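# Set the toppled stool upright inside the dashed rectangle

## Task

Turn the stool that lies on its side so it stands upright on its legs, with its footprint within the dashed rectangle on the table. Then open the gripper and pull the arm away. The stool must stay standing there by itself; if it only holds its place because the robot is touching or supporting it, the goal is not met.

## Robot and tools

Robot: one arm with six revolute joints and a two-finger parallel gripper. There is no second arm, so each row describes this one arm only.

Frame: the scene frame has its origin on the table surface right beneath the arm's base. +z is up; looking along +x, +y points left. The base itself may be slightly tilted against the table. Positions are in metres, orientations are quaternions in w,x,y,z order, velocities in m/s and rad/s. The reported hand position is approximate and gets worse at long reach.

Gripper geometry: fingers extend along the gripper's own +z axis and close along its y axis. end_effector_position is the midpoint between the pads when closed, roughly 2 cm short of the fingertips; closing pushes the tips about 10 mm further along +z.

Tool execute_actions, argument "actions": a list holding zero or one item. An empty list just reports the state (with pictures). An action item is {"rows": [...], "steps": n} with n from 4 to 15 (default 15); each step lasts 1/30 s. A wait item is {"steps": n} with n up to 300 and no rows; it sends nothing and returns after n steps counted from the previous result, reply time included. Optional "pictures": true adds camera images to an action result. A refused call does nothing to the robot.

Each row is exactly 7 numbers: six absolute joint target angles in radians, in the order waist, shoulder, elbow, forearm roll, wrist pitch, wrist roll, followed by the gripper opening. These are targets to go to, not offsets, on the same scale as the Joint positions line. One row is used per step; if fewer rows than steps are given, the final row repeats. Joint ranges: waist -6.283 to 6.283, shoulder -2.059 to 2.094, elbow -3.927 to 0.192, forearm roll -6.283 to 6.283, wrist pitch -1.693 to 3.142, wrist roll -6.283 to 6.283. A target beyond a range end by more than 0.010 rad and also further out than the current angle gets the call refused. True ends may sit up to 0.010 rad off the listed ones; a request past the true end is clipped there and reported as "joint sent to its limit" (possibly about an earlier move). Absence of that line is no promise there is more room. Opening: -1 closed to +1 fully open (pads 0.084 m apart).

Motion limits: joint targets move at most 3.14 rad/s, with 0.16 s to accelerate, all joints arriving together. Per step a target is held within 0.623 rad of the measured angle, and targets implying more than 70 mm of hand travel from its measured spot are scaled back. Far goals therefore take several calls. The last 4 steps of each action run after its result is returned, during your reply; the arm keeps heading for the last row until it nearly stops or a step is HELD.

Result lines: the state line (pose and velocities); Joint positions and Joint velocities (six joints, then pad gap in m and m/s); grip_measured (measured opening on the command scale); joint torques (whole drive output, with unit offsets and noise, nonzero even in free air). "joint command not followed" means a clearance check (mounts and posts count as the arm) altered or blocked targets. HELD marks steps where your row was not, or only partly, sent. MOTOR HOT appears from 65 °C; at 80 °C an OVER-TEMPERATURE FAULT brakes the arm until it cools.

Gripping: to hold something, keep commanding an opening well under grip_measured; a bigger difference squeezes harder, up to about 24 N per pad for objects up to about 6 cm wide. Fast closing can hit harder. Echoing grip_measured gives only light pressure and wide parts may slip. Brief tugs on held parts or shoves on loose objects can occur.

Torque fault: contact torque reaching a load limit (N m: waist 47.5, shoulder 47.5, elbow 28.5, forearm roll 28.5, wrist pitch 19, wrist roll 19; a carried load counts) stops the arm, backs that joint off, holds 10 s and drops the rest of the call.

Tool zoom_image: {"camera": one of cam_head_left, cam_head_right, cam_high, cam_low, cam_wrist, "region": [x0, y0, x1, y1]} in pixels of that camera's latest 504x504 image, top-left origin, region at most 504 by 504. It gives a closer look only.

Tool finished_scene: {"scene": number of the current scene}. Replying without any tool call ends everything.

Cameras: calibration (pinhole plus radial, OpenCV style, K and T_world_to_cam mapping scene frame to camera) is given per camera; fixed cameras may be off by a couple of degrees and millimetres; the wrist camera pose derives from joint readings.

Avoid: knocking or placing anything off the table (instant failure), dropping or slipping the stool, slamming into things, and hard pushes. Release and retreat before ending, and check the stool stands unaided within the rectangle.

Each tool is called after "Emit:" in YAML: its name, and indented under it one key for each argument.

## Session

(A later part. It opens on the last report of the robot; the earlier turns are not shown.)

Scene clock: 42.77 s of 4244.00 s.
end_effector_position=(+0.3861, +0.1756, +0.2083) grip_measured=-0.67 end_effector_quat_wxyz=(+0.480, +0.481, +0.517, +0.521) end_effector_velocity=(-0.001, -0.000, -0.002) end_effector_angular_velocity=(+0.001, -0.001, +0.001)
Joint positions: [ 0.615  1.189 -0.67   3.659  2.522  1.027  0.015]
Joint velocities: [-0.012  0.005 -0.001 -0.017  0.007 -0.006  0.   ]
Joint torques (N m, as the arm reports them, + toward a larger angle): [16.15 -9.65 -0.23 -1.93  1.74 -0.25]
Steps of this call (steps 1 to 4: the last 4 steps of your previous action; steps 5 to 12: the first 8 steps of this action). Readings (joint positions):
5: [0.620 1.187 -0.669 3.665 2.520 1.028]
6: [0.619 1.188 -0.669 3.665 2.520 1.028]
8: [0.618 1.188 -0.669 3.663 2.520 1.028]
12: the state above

Emit:
execute_actions:
  actions:
    - {"rows": [[0.6137,1.1898,-0.6705,3.6581,2.5204,1.026,-0.8],[0.6137,1.1898,-0.6705,3.6581,2.5204,1.026,-0.68],[0.6137,1.1898,-0.6705,3.6581,2.5204,1.026,-0.6],[0.6137,1.1898,-0.6705,3.6581,2.5204,1.026,-0.5],[0.6137,1.1898,-0.6705,3.6581,2.5204,1.026,-0.35],[0.6137,1.1898,-0.6705,3.6581,2.5204,1.026,-0.15],[0.6137,1.1898,-0.6705,3.6581,2.5204,1.026,0.05],[0.6137,1.1898,-0.6705,3.6581,2.5204,1.026,0.25],[0.6137,1.1898,-0.6705,3.6581,2.5204,1.026,0.45],[0.6137,1.1898,-0.6705,3.6581,2.5204,1.026,0.65],[0.6137,1.1898,-0.6705,3.6581,2.5204,1.026,0.8]], "steps": 14}

Emit:
execute_actions:
  actions:
    - {"rows": [[0.6201,1.1944,-0.6746,3.6671,2.5186,1.0303,0.8],[0.633,1.2035,-0.6827,3.6851,2.5149,1.0389,0.8],[0.6522,1.2171,-0.6949,3.7121,2.5093,1.0518,0.8],[0.6747,1.2331,-0.7092,3.7436,2.5028,1.0669,0.8],[0.7004,1.2513,-0.7255,3.7795,2.4955,1.0841,0.8],[0.7261,1.2695,-0.7418,3.8155,2.4881,1.1013,0.8],[0.7518,1.2878,-0.7581,3.8515,2.4807,1.1185,0.8],[0.7775,1.306,-0.7744,3.8875,2.4733,1.1358,0.8],[0.8031,1.3242,-0.7907,3.9235,2.4659,1.153,0.8],[0.8288,1.3424,-0.807,3.9595,2.4585,1.1702,0.8],[0.8545,1.3607,-0.8233,3.9955,2.4511,1.1874,0.8],[0.8802,1.3789,-0.8396,4.0314,2.4437,1.2046,0.8],[0.9027,1.3948,-0.8538,4.0629,2.4372,1.2197,0.8],[0.922,1.4085,-0.8661,4.0899,2.4317,1.2326,0.8],[0.9348,1.4176,-0.8742,4.1079,2.428,1.2412,0.8]], "steps": 15}

Emit:
execute_actions:
  actions:
    - {"steps": 8}
  pictures: true

Scene clock: 44.97 s of 4244.00 s.
end_effector_position=(+0.3871, +0.1756, +0.2068) grip_measured=+0.09 end_effector_quat_wxyz=(+0.480, +0.482, +0.518, +0.519) end_effector_velocity=(-0.006, -0.000, +0.002) end_effector_angular_velocity=(+0.000, -0.003, +0.016)
Joint positions: [ 0.612  1.189 -0.673  3.659  2.518  1.026  0.048]
Joint velocities: [ 0.006  0.005  0.017 -0.003  0.012  0.002  0.213]
Joint torques (N m, as the arm reports them, + toward a larger angle): [15.42 -8.23  1.34 -1.37  1.81 -0.19]
Steps of this call (steps 1 to 4: the last 4 steps of your previous action; steps 5 to 15: the robot went on to your last target; steps 16 to 56: nothing new was sent; steps 57 to 66: the first 10 steps of this action). Readings (joint positions):
57: [0.614 1.190 -0.670 3.658 2.521 1.026]
58: [0.614 1.190 -0.670 3.658 2.521 1.026]
60: [0.614 1.190 -0.670 3.658 2.521 1.026]
64: [0.612 1.189 -0.674 3.659 2.517 1.026]
66: the state above

Scene clock: 45.47 s of 4244.00 s.
end_effector_position=(+0.3669, +0.1970, +0.2067) grip_measured=+0.80 end_effector_quat_wxyz=(+0.477, +0.479, +0.522, +0.520) end_effector_velocity=(-0.122, +0.110, +0.000) end_effector_angular_velocity=(-0.018, +0.007, +0.031)
Joint positions: [ 0.731  1.273 -0.745  3.823  2.487  1.105  0.076]
Joint velocities: [ 0.681  0.485 -0.428  0.944 -0.192  0.449  0.001]
Joint torques (N m, as the arm reports them, + toward a larger angle): [16.21 -8.46  0.46 -0.75  1.69 -0.38]
Steps of this call (steps 1 to 4: the last 4 steps of your previous action; steps 5 to 15: the first 11 steps of this action). Readings (joint positions):
5: [0.613 1.190 -0.671 3.658 2.519 1.026]
6: [0.614 1.190 -0.671 3.659 2.519 1.026]
8: [0.620 1.194 -0.675 3.669 2.518 1.031]
12: [0.669 1.229 -0.706 3.737 2.504 1.064]
15: the state above

Scene clock: 45.73 s of 4244.00 s.
end_effector_position=(+0.3330, +0.2192, +0.2078) grip_measured=+0.80 end_effector_quat_wxyz=(+0.479, +0.478, +0.521, +0.520) end_effector_velocity=(-0.077, +0.033, +0.003) end_effector_angular_velocity=(+0.003, -0.017, -0.022)
Joint positions: [ 0.907  1.398 -0.855  4.066  2.436  1.221  0.077]
Joint velocities: [ 0.365  0.263 -0.225  0.505 -0.103  0.242  0.   ]
Joint torques (N m, as the arm reports them, + toward a larger angle): [  9.81 -13.77  -0.51  -1.92   2.17  -0.32]
Kept back: nothing.
Steps of this call (steps 1 to 4: the last 4 steps of your previous action; steps 5 to 8: the robot went on to your last target). Readings (joint positions):
1: [0.754 1.290 -0.760 3.855 2.480 1.120]
2: [0.778 1.307 -0.775 3.888 2.473 1.136]
4: [0.827 1.341 -0.806 3.956 2.459 1.169]
8: the state above
camera_calibration (this result's frames):
cam_wrist: T_world_to_cam=[[0.00932788, -0.0066776, 0.999934, -0.18109], [0.0828635, -0.996533, -0.00742787, 0.260981], [0.996517, 0.0829273, -0.00874221, -0.213526], [0, 0, 0, 1]] pos_world=[0.192846, 0.276574, 0.18115]

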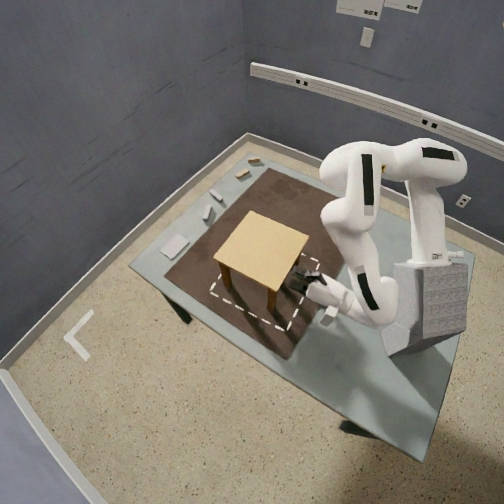

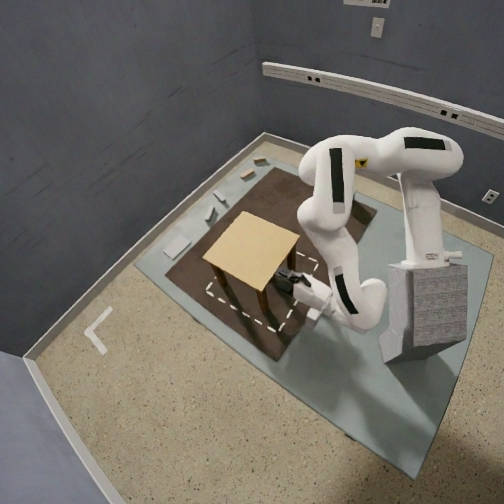

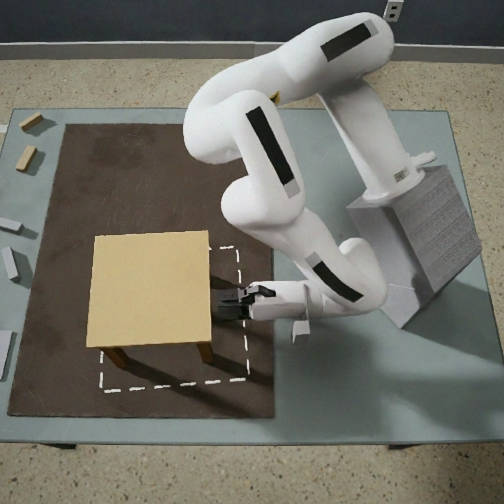

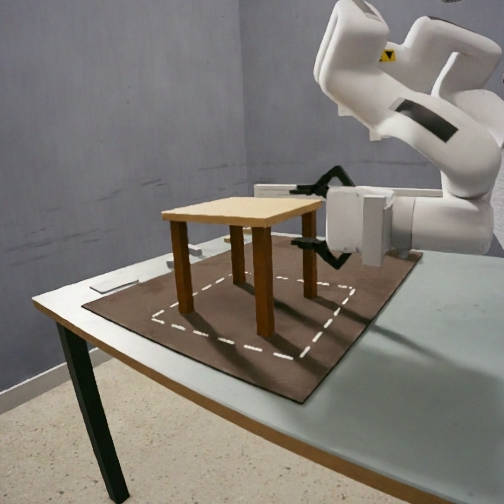

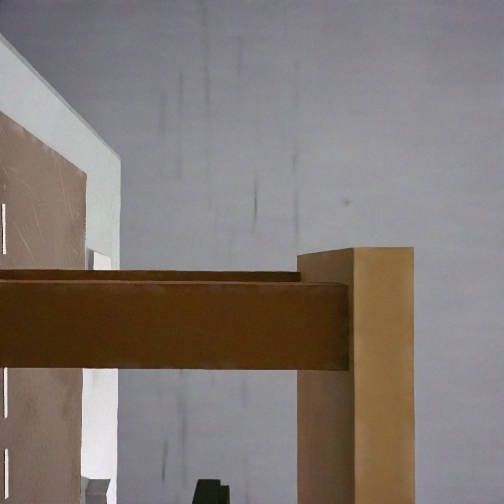

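Emit:
execute_actions:
  actions:
    - {"rows": [[0.941,1.4176,-0.8742,4.1079,2.428,1.2412,0.8],[0.953,1.4176,-0.8742,4.1079,2.428,1.2412,0.8],[0.971,1.4176,-0.8742,4.1079,2.428,1.2412,0.8],[0.993,1.4176,-0.8742,4.1079,2.428,1.2412,0.8],[1.018,1.4176,-0.8742,4.1079,2.428,1.2412,0.8],[1.045,1.4176,-0.8742,4.1079,2.428,1.2412,0.8],[1.072,1.4176,-0.8742,4.1079,2.428,1.2412,0.8],[1.099,1.4176,-0.8742,4.1079,2.428,1.2412,0.8],[1.126,1.4176,-0.8742,4.1079,2.428,1.2412,0.8],[1.153,1.4176,-0.8742,4.1079,2.428,1.2412,0.8],[1.178,1.4176,-0.8742,4.1079,2.428,1.2412,0.8],[1.2,1.4176,-0.8742,4.1079,2.428,1.2412,0.8],[1.218,1.4176,-0.8742,4.1079,2.428,1.2412,0.8],[1.23,1.4176,-0.8742,4.1079,2.428,1.2412,0.8],[1.236,1.4176,-0.8742,4.1079,2.428,1.2412,0.8]], "steps": 15}

Emit:
execute_actions:
  actions:
    - {"steps": 14}
  pictures: true

Scene clock: 46.37 s of 4244.00 s.
end_effector_position=(+0.3152, +0.2484, +0.2464) grip_measured=+0.80 end_effector_quat_wxyz=(+0.465, +0.455, +0.502, +0.570) end_effector_velocity=(-0.088, +0.152, +0.231) end_effector_angular_velocity=(+0.364, -0.446, +0.432)
Joint positions: [ 1.055  1.417 -0.874  4.108  2.428  1.241  0.077]
Joint velocities: [ 0.719 -0.    -0.002 -0.001  0.002 -0.     0.   ]
Joint torques (N m, as the arm reports them, + toward a larger angle): [ 15.32 -11.92  -1.69  -0.98   2.12  -0.17]
Steps of this call (steps 1 to 8: the robot went on to your last target; steps 9 to 19: the first 11 steps of this action). Readings (joint positions):
9: [0.933 1.416 -0.874 4.107 2.428 1.241]
10: [0.934 1.417 -0.874 4.107 2.428 1.241]
12: [0.941 1.417 -0.874 4.107 2.428 1.241]
16: [0.990 1.417 -0.874 4.108 2.428 1.241]
19: the state above

Scene clock: 46.83 s of 4244.00 s.
end_effector_position=(+0.2881, +0.2821, +0.3034) grip_measured=+0.80 end_effector_quat_wxyz=(+0.440, +0.416, +0.473, +0.640) end_effector_velocity=(-0.003, +0.004, +0.007) end_effector_angular_velocity=(+0.011, -0.013, +0.012)
Joint positions: [ 1.233  1.418 -0.874  4.108  2.428  1.241  0.077]
Joint velocities: [ 0.02  -0.001 -0.    -0.    -0.    -0.001  0.   ]
Joint torques (N m, as the arm reports them, + toward a larger angle): [ 12.3  -13.74  -3.07  -1.16   2.22  -0.31]
Kept back: nothing.
Steps of this call (steps 1 to 4: the last 4 steps of your previous action; steps 5 to 14: the robot went on to your last target). Readings (joint positions):
1: [1.080 1.417 -0.874 4.108 2.428 1.241]
2: [1.105 1.417 -0.874 4.108 2.428 1.241]
4: [1.153 1.417 -0.874 4.108 2.428 1.241]
8: [1.217 1.417 -0.874 4.108 2.428 1.241]
14: the state above
camera_calibration (this result's frames):
cam_wrist: T_world_to_cam=[[-0.158988, -0.170668, 0.972417, -0.172732], [0.26721, -0.955623, -0.124032, 0.298883], [0.950432, 0.24012, 0.197537, -0.266823], [0, 0, 0, 1]] pos_world=[0.14627, 0.320209, 0.257746]

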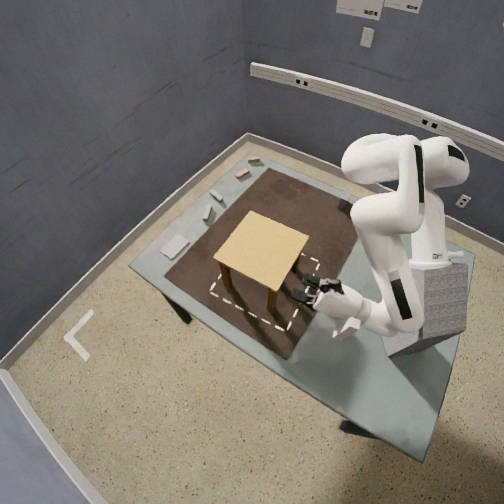

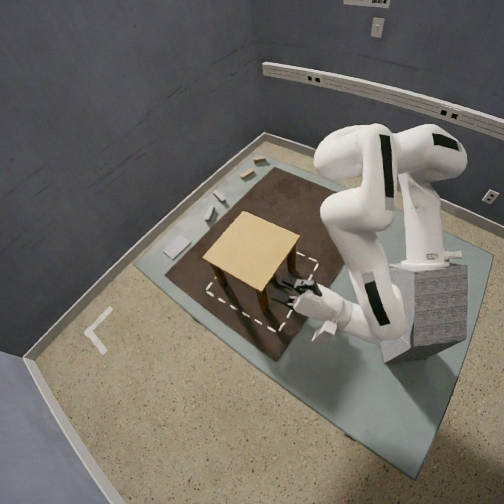

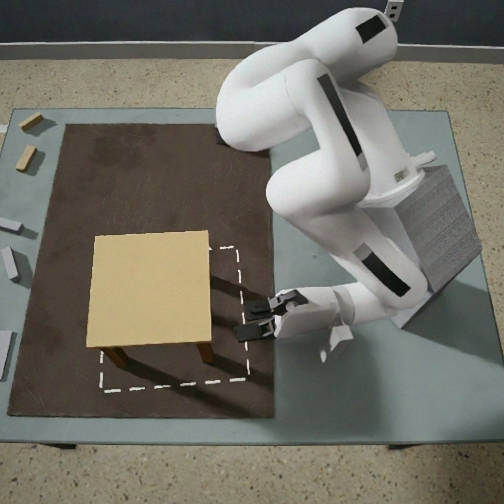

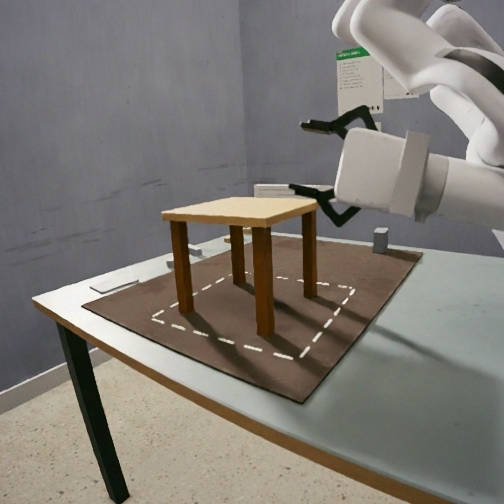

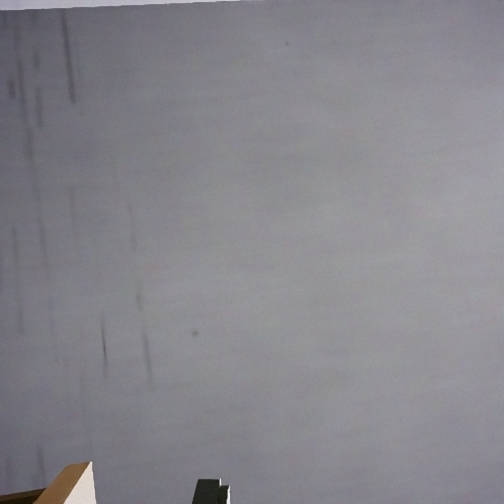

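Emit:
zoom_image:
  camera: "cam_low"
  region: [130, 240, 370, 370]

Region (130, 240, 370, 370) of cam_low's 504x504 image, scaled by 2.100, with more detail than that image has; it fills the top 273 rows of this view, and the rest is white.

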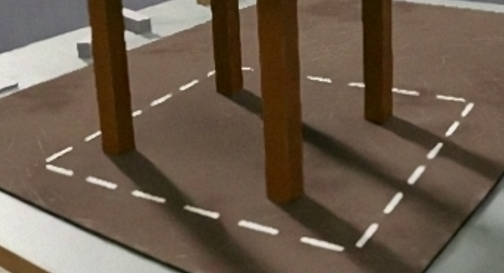

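All four feet are inside the rectangle and the gripper is clear.

Emit:
finished_scene:
  scene: 2

The scene is finished: the task was done.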